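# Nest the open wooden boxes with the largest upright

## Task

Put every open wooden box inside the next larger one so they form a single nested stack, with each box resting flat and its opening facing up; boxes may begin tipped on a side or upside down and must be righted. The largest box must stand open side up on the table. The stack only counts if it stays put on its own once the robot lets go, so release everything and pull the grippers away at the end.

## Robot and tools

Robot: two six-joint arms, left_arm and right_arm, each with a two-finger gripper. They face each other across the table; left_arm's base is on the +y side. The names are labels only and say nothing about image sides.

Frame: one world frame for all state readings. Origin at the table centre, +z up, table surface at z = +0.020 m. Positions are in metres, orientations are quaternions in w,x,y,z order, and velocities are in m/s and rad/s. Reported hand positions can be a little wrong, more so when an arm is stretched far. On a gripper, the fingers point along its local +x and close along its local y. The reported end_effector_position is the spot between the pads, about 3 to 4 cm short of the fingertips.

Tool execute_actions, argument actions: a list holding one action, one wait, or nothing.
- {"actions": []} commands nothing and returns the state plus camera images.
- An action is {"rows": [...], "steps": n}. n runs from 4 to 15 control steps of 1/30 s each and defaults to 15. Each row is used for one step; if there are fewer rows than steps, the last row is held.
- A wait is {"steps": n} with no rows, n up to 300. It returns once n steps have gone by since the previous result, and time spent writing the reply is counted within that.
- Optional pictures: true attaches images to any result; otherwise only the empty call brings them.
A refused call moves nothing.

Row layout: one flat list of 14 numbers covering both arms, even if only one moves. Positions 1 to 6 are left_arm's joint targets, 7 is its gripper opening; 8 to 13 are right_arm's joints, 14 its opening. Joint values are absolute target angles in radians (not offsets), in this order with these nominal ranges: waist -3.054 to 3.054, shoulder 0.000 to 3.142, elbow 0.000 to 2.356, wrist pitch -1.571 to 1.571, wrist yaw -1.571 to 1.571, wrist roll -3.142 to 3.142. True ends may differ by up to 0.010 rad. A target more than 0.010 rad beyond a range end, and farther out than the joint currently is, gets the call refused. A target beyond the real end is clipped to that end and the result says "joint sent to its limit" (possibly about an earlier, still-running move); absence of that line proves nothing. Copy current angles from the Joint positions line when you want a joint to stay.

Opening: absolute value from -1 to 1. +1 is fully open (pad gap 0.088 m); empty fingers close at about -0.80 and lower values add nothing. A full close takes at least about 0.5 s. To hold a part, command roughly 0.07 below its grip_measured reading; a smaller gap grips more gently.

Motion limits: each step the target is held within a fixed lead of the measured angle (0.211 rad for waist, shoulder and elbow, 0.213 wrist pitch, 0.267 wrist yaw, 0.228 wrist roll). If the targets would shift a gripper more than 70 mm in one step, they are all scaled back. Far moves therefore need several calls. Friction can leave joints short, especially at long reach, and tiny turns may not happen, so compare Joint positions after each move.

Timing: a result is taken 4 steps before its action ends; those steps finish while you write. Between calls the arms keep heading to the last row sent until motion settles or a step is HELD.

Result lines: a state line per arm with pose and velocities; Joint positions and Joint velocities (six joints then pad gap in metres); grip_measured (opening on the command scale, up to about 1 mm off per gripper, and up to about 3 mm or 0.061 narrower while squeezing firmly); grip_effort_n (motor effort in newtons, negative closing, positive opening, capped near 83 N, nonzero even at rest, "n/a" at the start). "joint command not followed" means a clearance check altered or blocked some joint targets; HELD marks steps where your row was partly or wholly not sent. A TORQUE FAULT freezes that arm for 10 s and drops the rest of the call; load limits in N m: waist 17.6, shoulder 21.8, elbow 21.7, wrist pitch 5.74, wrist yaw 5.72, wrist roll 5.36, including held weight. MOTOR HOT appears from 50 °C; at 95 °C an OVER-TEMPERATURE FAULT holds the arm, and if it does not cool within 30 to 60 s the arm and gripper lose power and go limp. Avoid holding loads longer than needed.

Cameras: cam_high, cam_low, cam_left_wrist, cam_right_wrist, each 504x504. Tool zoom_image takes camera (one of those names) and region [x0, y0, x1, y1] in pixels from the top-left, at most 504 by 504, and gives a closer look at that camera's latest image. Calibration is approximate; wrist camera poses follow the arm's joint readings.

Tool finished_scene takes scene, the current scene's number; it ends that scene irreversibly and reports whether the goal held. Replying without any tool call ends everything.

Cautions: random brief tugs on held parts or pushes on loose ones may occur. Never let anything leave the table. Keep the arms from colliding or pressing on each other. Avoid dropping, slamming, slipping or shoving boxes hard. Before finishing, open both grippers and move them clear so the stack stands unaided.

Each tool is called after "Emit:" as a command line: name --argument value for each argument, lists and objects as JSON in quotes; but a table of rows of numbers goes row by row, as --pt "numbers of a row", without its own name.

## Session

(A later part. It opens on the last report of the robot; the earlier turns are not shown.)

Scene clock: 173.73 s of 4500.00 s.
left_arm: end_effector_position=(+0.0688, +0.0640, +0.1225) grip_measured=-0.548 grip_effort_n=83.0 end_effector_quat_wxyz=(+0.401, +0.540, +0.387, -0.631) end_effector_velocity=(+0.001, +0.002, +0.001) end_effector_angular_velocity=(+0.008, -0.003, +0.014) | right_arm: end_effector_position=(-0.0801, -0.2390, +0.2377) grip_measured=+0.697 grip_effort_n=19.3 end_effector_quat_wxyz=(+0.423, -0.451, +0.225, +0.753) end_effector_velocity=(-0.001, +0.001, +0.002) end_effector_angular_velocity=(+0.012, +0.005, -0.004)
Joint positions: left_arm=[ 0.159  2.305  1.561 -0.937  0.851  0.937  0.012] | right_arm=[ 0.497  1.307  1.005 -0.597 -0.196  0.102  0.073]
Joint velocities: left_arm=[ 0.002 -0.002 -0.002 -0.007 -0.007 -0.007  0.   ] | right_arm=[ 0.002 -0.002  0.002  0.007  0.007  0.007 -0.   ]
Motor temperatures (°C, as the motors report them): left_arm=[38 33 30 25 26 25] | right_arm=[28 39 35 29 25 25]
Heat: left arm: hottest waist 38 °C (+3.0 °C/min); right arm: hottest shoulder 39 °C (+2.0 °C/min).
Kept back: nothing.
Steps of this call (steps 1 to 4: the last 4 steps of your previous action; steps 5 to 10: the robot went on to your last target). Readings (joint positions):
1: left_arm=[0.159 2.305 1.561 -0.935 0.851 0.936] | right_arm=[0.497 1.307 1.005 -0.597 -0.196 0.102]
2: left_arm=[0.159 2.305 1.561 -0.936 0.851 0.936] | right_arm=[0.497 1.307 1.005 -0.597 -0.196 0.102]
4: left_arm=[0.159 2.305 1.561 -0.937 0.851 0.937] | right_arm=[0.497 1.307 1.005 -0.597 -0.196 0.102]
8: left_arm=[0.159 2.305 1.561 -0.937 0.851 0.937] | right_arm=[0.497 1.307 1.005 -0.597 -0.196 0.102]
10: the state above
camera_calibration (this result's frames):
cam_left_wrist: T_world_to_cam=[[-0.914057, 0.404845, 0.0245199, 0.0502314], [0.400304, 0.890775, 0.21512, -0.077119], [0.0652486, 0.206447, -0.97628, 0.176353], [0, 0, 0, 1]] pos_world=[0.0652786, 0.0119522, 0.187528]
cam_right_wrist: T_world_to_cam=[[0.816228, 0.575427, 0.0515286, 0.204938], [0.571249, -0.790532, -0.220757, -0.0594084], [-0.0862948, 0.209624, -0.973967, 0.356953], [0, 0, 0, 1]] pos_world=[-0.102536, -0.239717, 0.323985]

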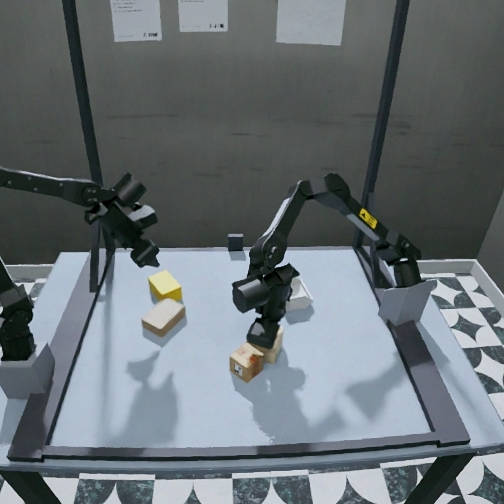

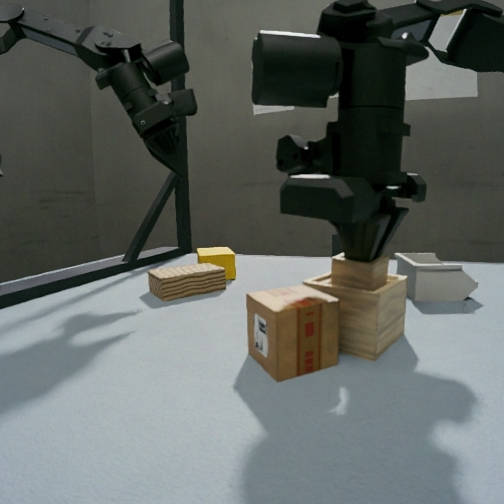

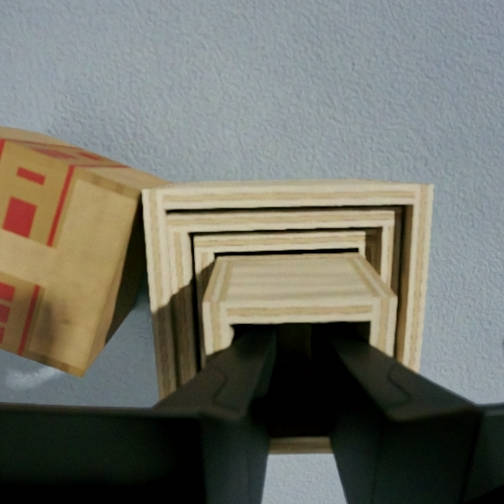

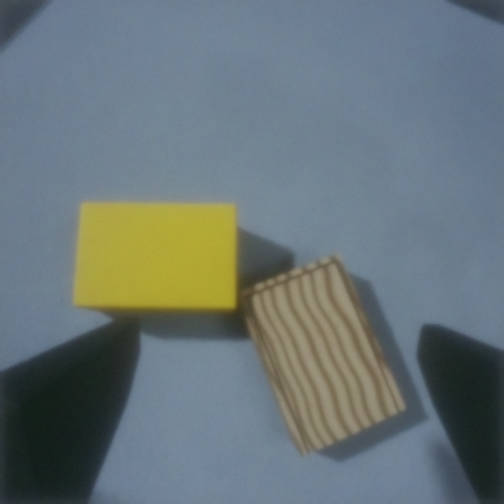

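Emit:
execute_actions --actions '[{"rows":[[0.145,2.345,1.548,-0.90,0.851,0.92,-0.4,0.5,1.3,1.0,-0.6,-0.2,0.1,0.7]],"steps":15}]'

Emit:
execute_actions --actions '[{"steps":10}]' --pictures true

Scene clock: 174.33 s of 4500.00 s.
left_arm: end_effector_position=(+0.0718, +0.0647, +0.1095) grip_measured=-0.548 grip_effort_n=83.0 end_effector_quat_wxyz=(+0.397, +0.540, +0.392, -0.630) end_effector_velocity=(+0.001, +0.006, -0.006) end_effector_angular_velocity=(+0.032, -0.007, +0.031) | right_arm: end_effector_position=(-0.0801, -0.2390, +0.2377) grip_measured=+0.697 grip_effort_n=18.8 end_effector_quat_wxyz=(+0.423, -0.451, +0.225, +0.753) end_effector_velocity=(-0.000, -0.003, -0.002) end_effector_angular_velocity=(-0.017, -0.001, +0.024)
Joint positions: left_arm=[ 0.143  2.331  1.555 -0.904  0.851  0.924  0.012] | right_arm=[ 0.497  1.307  1.005 -0.597 -0.196  0.102  0.073]
Joint velocities: left_arm=[-0.007  0.007 -0.007 -0.007 -0.022 -0.022  0.   ] | right_arm=[-0.002  0.002 -0.002 -0.007 -0.022 -0.022  0.   ]
Motor temperatures (°C, as the motors report them): left_arm=[38 33 30 25 26 25] | right_arm=[28 39 35 29 25 25]
Heat: left arm: hottest waist 38 °C (+2.0 °C/min); right arm: hottest shoulder 39 °C (+2.0 °C/min).
Steps of this call (steps 1 to 7: the robot went on to your last target; steps 8 to 18: the first 11 steps of this action). Readings (joint positions):
8: left_arm=[0.159 2.305 1.561 -0.936 0.851 0.937] | right_arm=[0.497 1.307 1.005 -0.597 -0.196 0.102]
9: left_arm=[0.158 2.307 1.560 -0.929 0.851 0.935] | right_arm=[0.497 1.307 1.005 -0.597 -0.196 0.102]
11: left_arm=[0.154 2.313 1.560 -0.916 0.851 0.931] | right_arm=[0.497 1.307 1.005 -0.597 -0.196 0.102]
15: left_arm=[0.145 2.327 1.556 -0.906 0.851 0.926] | right_arm=[0.497 1.307 1.005 -0.597 -0.196 0.102]
18: the state above

Scene clock: 174.67 s of 4500.00 s.
left_arm: end_effector_position=(+0.0720, +0.0647, +0.1093) grip_measured=-0.548 grip_effort_n=83.0 end_effector_quat_wxyz=(+0.397, +0.540, +0.392, -0.630) end_effector_velocity=(+0.001, -0.001, +0.002) end_effector_angular_velocity=(-0.005, -0.011, +0.001) | right_arm: end_effector_position=(-0.0801, -0.2390, +0.2377) grip_measured=+0.697 grip_effort_n=19.8 end_effector_quat_wxyz=(+0.423, -0.451, +0.225, +0.753) end_effector_velocity=(+0.002, -0.001, +0.001) end_effector_angular_velocity=(+0.005, -0.009, -0.000)
Joint positions: left_arm=[ 0.143  2.331  1.554 -0.902  0.851  0.923  0.012] | right_arm=[ 0.497  1.307  1.005 -0.597 -0.196  0.102  0.073]
Joint velocities: left_arm=[ 0.002 -0.007 -0.002  0.007 -0.007 -0.007  0.   ] | right_arm=[-0.002 -0.007 -0.002 -0.007  0.007 -0.007 -0.   ]
Motor temperatures (°C, as the motors report them): left_arm=[38 33 30 25 26 25] | right_arm=[28 39 35 29 25 25]
Heat: left arm: hottest waist 38 °C (+2.0 °C/min); right arm: hottest shoulder 39 °C (+2.0 °C/min).
Kept back: nothing.
Steps of this call (steps 1 to 4: the last 4 steps of your previous action; steps 5 to 10: the robot went on to your last target). Readings (joint positions):
1: left_arm=[0.143 2.331 1.555 -0.903 0.851 0.924] | right_arm=[0.497 1.307 1.005 -0.597 -0.196 0.102]
2: left_arm=[0.143 2.331 1.555 -0.903 0.851 0.924] | right_arm=[0.497 1.307 1.005 -0.597 -0.196 0.102]
4: left_arm=[0.143 2.331 1.554 -0.903 0.851 0.924] | right_arm=[0.497 1.307 1.005 -0.597 -0.196 0.102]
8: left_arm=[0.143 2.331 1.554 -0.902 0.851 0.923] | right_arm=[0.497 1.307 1.005 -0.597 -0.196 0.102]
10: the state above
camera_calibration (this result's frames):
cam_left_wrist: T_world_to_cam=[[-0.914219, 0.403901, 0.0326675, 0.0523953], [0.400617, 0.888777, 0.222669, -0.0769225], [0.0609019, 0.216655, -0.974347, 0.162544], [0, 0, 0, 1]] pos_world=[0.0688181, 0.0119886, 0.17379]
cam_right_wrist: T_world_to_cam=[[0.816228, 0.575427, 0.0515286, 0.204938], [0.571249, -0.790532, -0.220757, -0.0594084], [-0.0862948, 0.209624, -0.973967, 0.356953], [0, 0, 0, 1]] pos_world=[-0.102536, -0.239717, 0.323985]

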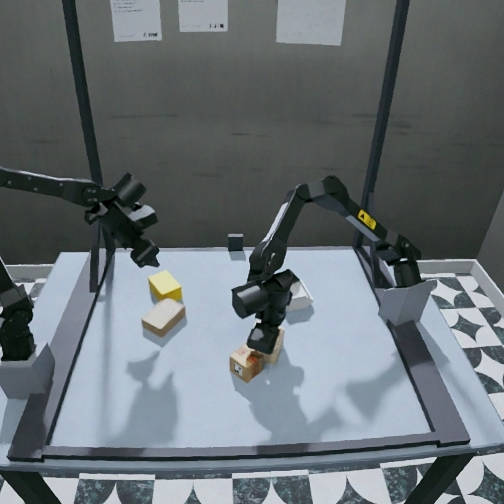

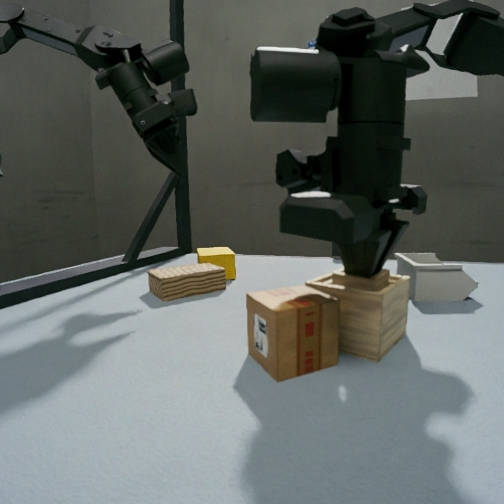

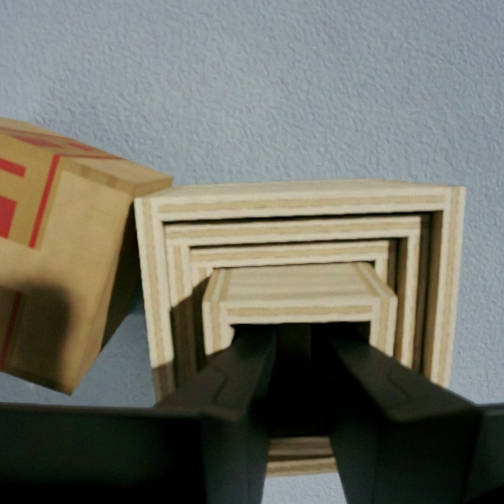

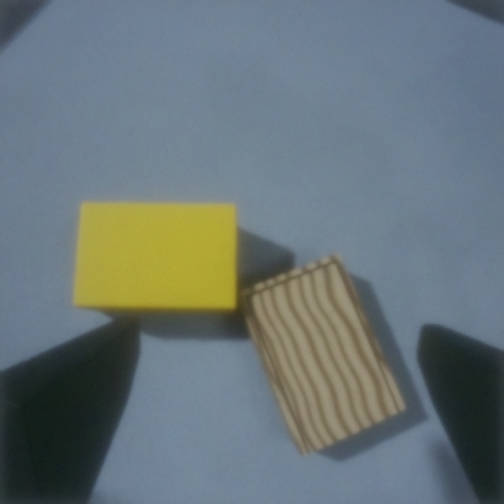

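Entered. A little further, then release and retreat.

Emit:
execute_actions --actions '[{"rows":[[0.124,2.355,1.54,-0.875,0.851,0.90,-0.4,0.5,1.3,1.0,-0.6,-0.2,0.1,0.7]],"steps":15}]'

Emit:
execute_actions --actions '[{"rows":[[0.124,2.355,1.54,-0.875,0.851,0.90,-0.85,0.5,1.3,1.0,-0.6,-0.2,0.1,0.7]],"steps":15}]'

Emit:
execute_actions --actions '[{"rows":[[0.175,2.29,1.59,-0.97,0.851,0.95,-0.85,0.5,1.3,1.0,-0.6,-0.2,0.1,0.7]],"steps":15}]'

Emit:
execute_actions --actions '[{"rows":[[0.35,1.9,1.1,-1.05,0.68,0.3,-0.85,0.5,1.3,1.0,-0.6,-0.2,0.1,0.7]],"steps":15}]'

Emit:
execute_actions --actions '[{"steps":20}]' --pictures true

Emit:
zoom_image --camera "cam_high" --region '[200, 300, 340, 400]'

Scene clock: 175.30 s of 4500.00 s.
left_arm: end_effector_position=(+0.0704, +0.0648, +0.0995) grip_measured=-0.548 grip_effort_n=83.0 end_effector_quat_wxyz=(+0.394, +0.541, +0.396, -0.629) end_effector_velocity=(+0.002, +0.001, -0.001) end_effector_angular_velocity=(+0.009, -0.021, +0.001) | right_arm: end_effector_position=(-0.0801, -0.2390, +0.2377) grip_measured=+0.697 grip_effort_n=19.3 end_effector_quat_wxyz=(+0.423, -0.451, +0.225, +0.753) end_effector_velocity=(+0.000, +0.005, +0.003) end_effector_angular_velocity=(+0.026, +0.003, +0.002)
Joint positions: left_arm=[ 0.125  2.343  1.547 -0.878  0.851  0.904  0.012] | right_arm=[ 0.497  1.307  1.005 -0.597 -0.196  0.102  0.073]
Joint velocities: left_arm=[-0.002 -0.002 -0.002  0.007 -0.022 -0.007  0.   ] | right_arm=[-0.007 -0.002 -0.002  0.022  0.007 -0.007  0.   ]
Motor temperatures (°C, as the motors report them): left_arm=[38 33 30 25 26 25] | right_arm=[28 39 35 29 25 25]
Heat: left arm: hottest waist 38 °C (+2.0 °C/min); right arm: hottest shoulder 39 °C (+2.0 °C/min).
Steps of this call (steps 1 to 8: the robot went on to your last target; steps 9 to 19: the first 11 steps of this action). Readings (joint positions):
9: left_arm=[0.143 2.332 1.554 -0.900 0.851 0.921] | right_arm=[0.497 1.307 1.005 -0.597 -0.196 0.102]
10: left_arm=[0.141 2.333 1.552 -0.894 0.851 0.916] | right_arm=[0.497 1.307 1.005 -0.597 -0.196 0.102]
12: left_arm=[0.134 2.338 1.550 -0.885 0.851 0.911] | right_arm=[0.497 1.307 1.005 -0.597 -0.196 0.102]
16: left_arm=[0.125 2.343 1.547 -0.879 0.851 0.906] | right_arm=[0.497 1.307 1.005 -0.597 -0.196 0.102]
19: the state above

Scene clock: 175.80 s of 4500.00 s.
left_arm: end_effector_position=(+0.0706, +0.0653, +0.0989) grip_measured=-0.789 grip_effort_n=-83.5 end_effector_quat_wxyz=(+0.394, +0.541, +0.397, -0.628) end_effector_velocity=(-0.001, +0.000, +0.000) end_effector_angular_velocity=(+0.001, -0.008, +0.001) | right_arm: end_effector_position=(-0.0801, -0.2390, +0.2377) grip_measured=+0.697 grip_effort_n=19.3 end_effector_quat_wxyz=(+0.423, -0.451, +0.225, +0.753) end_effector_velocity=(+0.001, -0.001, -0.002) end_effector_angular_velocity=(-0.012, -0.005, +0.004)
Joint positions: left_arm=[ 0.124  2.344  1.545 -0.877  0.851  0.903  0.   ] | right_arm=[ 0.497  1.307  1.005 -0.597 -0.196  0.102  0.073]
Joint velocities: left_arm=[-0.002 -0.007 -0.007  0.007 -0.007 -0.007 -0.   ] | right_arm=[-0.002  0.002 -0.002 -0.007 -0.007 -0.007  0.   ]
Motor temperatures (°C, as the motors report them): left_arm=[38 33 30 25 26 25] | right_arm=[28 39 35 29 25 25]
Heat: left arm: hottest waist 38 °C (+2.0 °C/min); right arm: hottest shoulder 39 °C (+2.0 °C/min).
Steps of this call (steps 1 to 4: the last 4 steps of your previous action; steps 5 to 15: the first 11 steps of this action). Readings (joint positions):
5: left_arm=[0.125 2.343 1.546 -0.877 0.851 0.903] | right_arm=[0.497 1.307 1.005 -0.597 -0.196 0.102]
6: left_arm=[0.124 2.343 1.546 -0.877 0.851 0.903] | right_arm=[0.497 1.307 1.005 -0.597 -0.196 0.102]
8: left_arm=[0.124 2.343 1.546 -0.877 0.851 0.903] | right_arm=[0.497 1.307 1.005 -0.597 -0.196 0.102]
12: left_arm=[0.124 2.344 1.545 -0.877 0.851 0.903] | right_arm=[0.497 1.307 1.005 -0.597 -0.196 0.102]
15: the state above

Scene clock: 176.30 s of 4500.00 s.
left_arm: end_effector_position=(+0.0702, +0.0613, +0.1310) grip_measured=-0.789 grip_effort_n=-83.5 end_effector_quat_wxyz=(+0.405, +0.539, +0.385, -0.631) end_effector_velocity=(-0.013, -0.001, +0.010) end_effector_angular_velocity=(+0.017, +0.001, -0.016) | right_arm: end_effector_position=(-0.0801, -0.2390, +0.2377) grip_measured=+0.697 grip_effort_n=19.8 end_effector_quat_wxyz=(+0.423, -0.451, +0.225, +0.753) end_effector_velocity=(+0.001, -0.005, -0.002) end_effector_angular_velocity=(-0.028, +0.000, +0.009)
Joint positions: left_arm=[ 0.173  2.302  1.583 -0.963  0.851  0.944  0.   ] | right_arm=[ 0.497  1.307  1.005 -0.597 -0.196  0.102  0.073]
Joint velocities: left_arm=[-0.007 -0.032  0.017 -0.066 -0.007  0.022 -0.   ] | right_arm=[-0.002 -0.002 -0.002 -0.022 -0.022 -0.007 -0.   ]
Motor temperatures (°C, as the motors report them): left_arm=[38 33 30 25 26 25] | right_arm=[28 39 35 29 25 25]
Heat: left arm: hottest waist 38 °C (+2.0 °C/min); right arm: hottest shoulder 39 °C (+2.0 °C/min).
Steps of this call (steps 1 to 4: the last 4 steps of your previous action; steps 5 to 15: the first 11 steps of this action). Readings (joint positions):
5: left_arm=[0.125 2.343 1.548 -0.884 0.851 0.906] | right_arm=[0.497 1.307 1.005 -0.597 -0.196 0.102]
6: left_arm=[0.129 2.342 1.553 -0.906 0.851 0.915] | right_arm=[0.497 1.307 1.005 -0.597 -0.196 0.102]
8: left_arm=[0.143 2.334 1.561 -0.934 0.851 0.928] | right_arm=[0.497 1.307 1.005 -0.597 -0.196 0.102]
12: left_arm=[0.169 2.311 1.578 -0.956 0.851 0.940] | right_arm=[0.497 1.307 1.005 -0.597 -0.196 0.102]
15: the state above

Scene clock: 176.80 s of 4500.00 s.
left_arm: end_effector_position=(+0.0514, +0.1674, +0.1868) grip_measured=-0.789 grip_effort_n=-83.5 end_effector_quat_wxyz=(+0.586, +0.411, +0.552, -0.428) end_effector_velocity=(-0.118, +0.169, -0.056) end_effector_angular_velocity=(+0.244, +0.206, +1.614) | right_arm: end_effector_position=(-0.0801, -0.2390, +0.2377) grip_measured=+0.697 grip_effort_n=19.3 end_effector_quat_wxyz=(+0.423, -0.451, +0.225, +0.753) end_effector_velocity=(+0.006, -0.005, -0.004) end_effector_angular_velocity=(-0.023, -0.027, -0.009)
Joint positions: left_arm=[ 0.349  1.948  1.19  -1.046  0.697  0.475  0.   ] | right_arm=[ 0.497  1.307  1.005 -0.597 -0.196  0.102  0.073]
Joint velocities: left_arm=[-0.046 -0.457 -0.72  -0.081 -0.095 -1.429 -0.   ] | right_arm=[-0.002 -0.002 -0.002 -0.037  0.007 -0.007 -0.   ]
Motor temperatures (°C, as the motors report them): left_arm=[38 33 30 25 26 25] | right_arm=[28 39 35 29 25 25]
Heat: left arm: hottest waist 38 °C (+2.0 °C/min); right arm: hottest shoulder 39 °C (+2.0 °C/min).
Steps of this call (steps 1 to 4: the last 4 steps of your previous action; steps 5 to 15: the first 11 steps of this action). Readings (joint positions):
5: left_arm=[0.175 2.292 1.572 -0.965 0.843 0.930] | right_arm=[0.497 1.307 1.005 -0.597 -0.196 0.102]
6: left_arm=[0.186 2.268 1.541 -0.977 0.814 0.892] | right_arm=[0.497 1.307 1.005 -0.597 -0.196 0.102]
8: left_arm=[0.233 2.202 1.464 -1.009 0.769 0.813] | right_arm=[0.497 1.307 1.005 -0.597 -0.196 0.102]
12: left_arm=[0.335 2.035 1.292 -1.035 0.709 0.620] | right_arm=[0.497 1.307 1.005 -0.597 -0.196 0.102]
15: the state above

Scene clock: 177.47 s of 4500.00 s.
left_arm: end_effector_position=(+0.0413, +0.1886, +0.1771) grip_measured=-0.789 grip_effort_n=-83.5 end_effector_quat_wxyz=(+0.611, +0.359, +0.605, -0.363) end_effector_velocity=(-0.003, +0.005, -0.001) end_effector_angular_velocity=(+0.021, +0.011, +0.037) | right_arm: end_effector_position=(-0.0801, -0.2390, +0.2377) grip_measured=+0.697 grip_effort_n=19.8 end_effector_quat_wxyz=(+0.423, -0.451, +0.225, +0.753) end_effector_velocity=(+0.004, -0.005, -0.004) end_effector_angular_velocity=(-0.027, -0.006, -0.012)
Joint positions: left_arm=[ 0.345  1.911  1.106 -1.048  0.684  0.304  0.   ] | right_arm=[ 0.497  1.307  1.005 -0.597 -0.196  0.102  0.073]
Joint velocities: left_arm=[-0.002 -0.002 -0.007 -0.022 -0.007 -0.022 -0.   ] | right_arm=[-0.002 -0.002 -0.007 -0.022 -0.007  0.007 -0.   ]
Motor temperatures (°C, as the motors report them): left_arm=[38 33 30 25 26 25] | right_arm=[28 39 35 29 25 25]
Heat: left arm: hottest waist 38 °C (+2.0 °C/min); right arm: hottest shoulder 39 °C (+2.0 °C/min).
Kept back: nothing.
Steps of this call (steps 1 to 4: the last 4 steps of your previous action; steps 5 to 20: the robot went on to your last target). Readings (joint positions):
1: left_arm=[0.347 1.936 1.169 -1.047 0.695 0.433] | right_arm=[0.497 1.307 1.005 -0.597 -0.196 0.102]
2: left_arm=[0.346 1.931 1.153 -1.047 0.691 0.402] | right_arm=[0.497 1.307 1.005 -0.597 -0.196 0.102]
4: left_arm=[0.345 1.928 1.130 -1.048 0.687 0.360] | right_arm=[0.497 1.307 1.005 -0.597 -0.196 0.102]
8: left_arm=[0.345 1.919 1.112 -1.048 0.685 0.322] | right_arm=[0.497 1.307 1.005 -0.597 -0.196 0.102]
20: the state above
camera_calibration (this result's frames):
cam_left_wrist: T_world_to_cam=[[-0.891859, -0.451349, -0.0295231, 0.143431], [-0.436227, 0.841054, 0.319899, -0.16349], [-0.119555, 0.298183, -0.946992, 0.190901], [0, 0, 0, 1]] pos_world=[0.0794247, 0.145318, 0.237317]
cam_right_wrist: T_world_to_cam=[[0.816228, 0.575427, 0.0515286, 0.204938], [0.571249, -0.790532, -0.220757, -0.0594084], [-0.0862948, 0.209624, -0.973967, 0.356953], [0, 0, 0, 1]] pos_world=[-0.102536, -0.239717, 0.323985]

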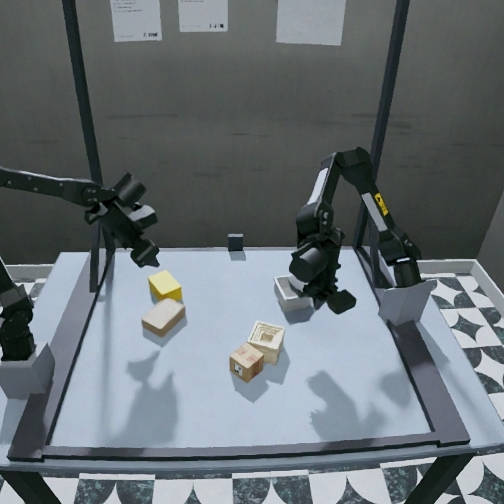

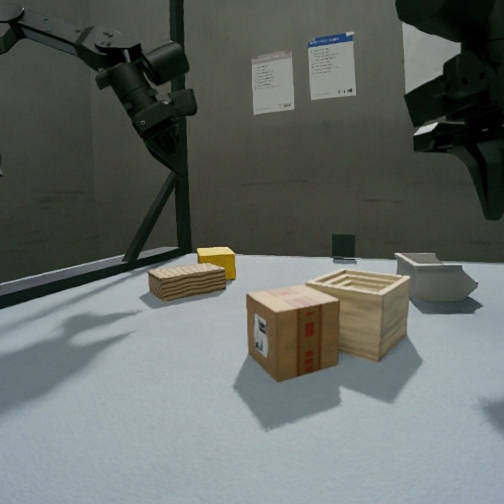

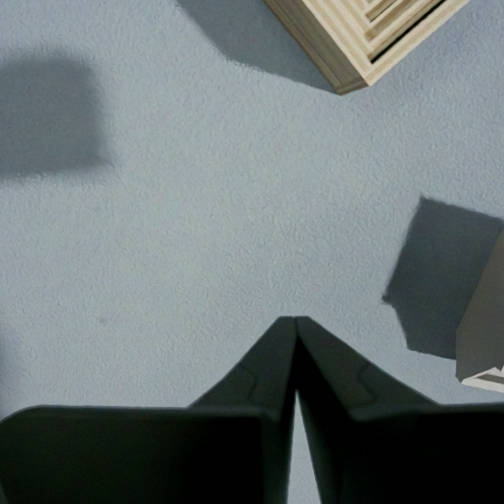

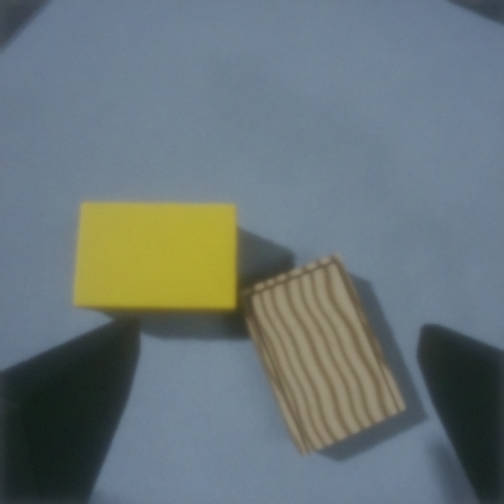

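Region (200, 300, 340, 400) of cam_high's 504x504 image, scaled by 3.600, with more detail than that image has; it fills the top 360 rows of this view, and the rest is white.

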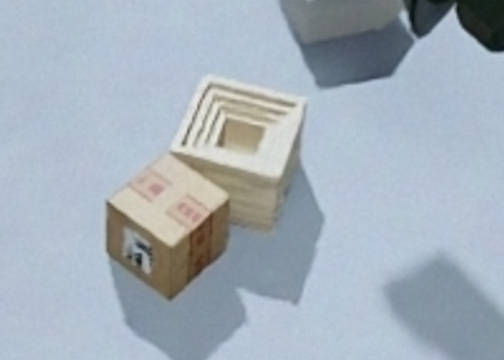

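Emit:
finished_scene --scene 2

The scene is finished: the task was done.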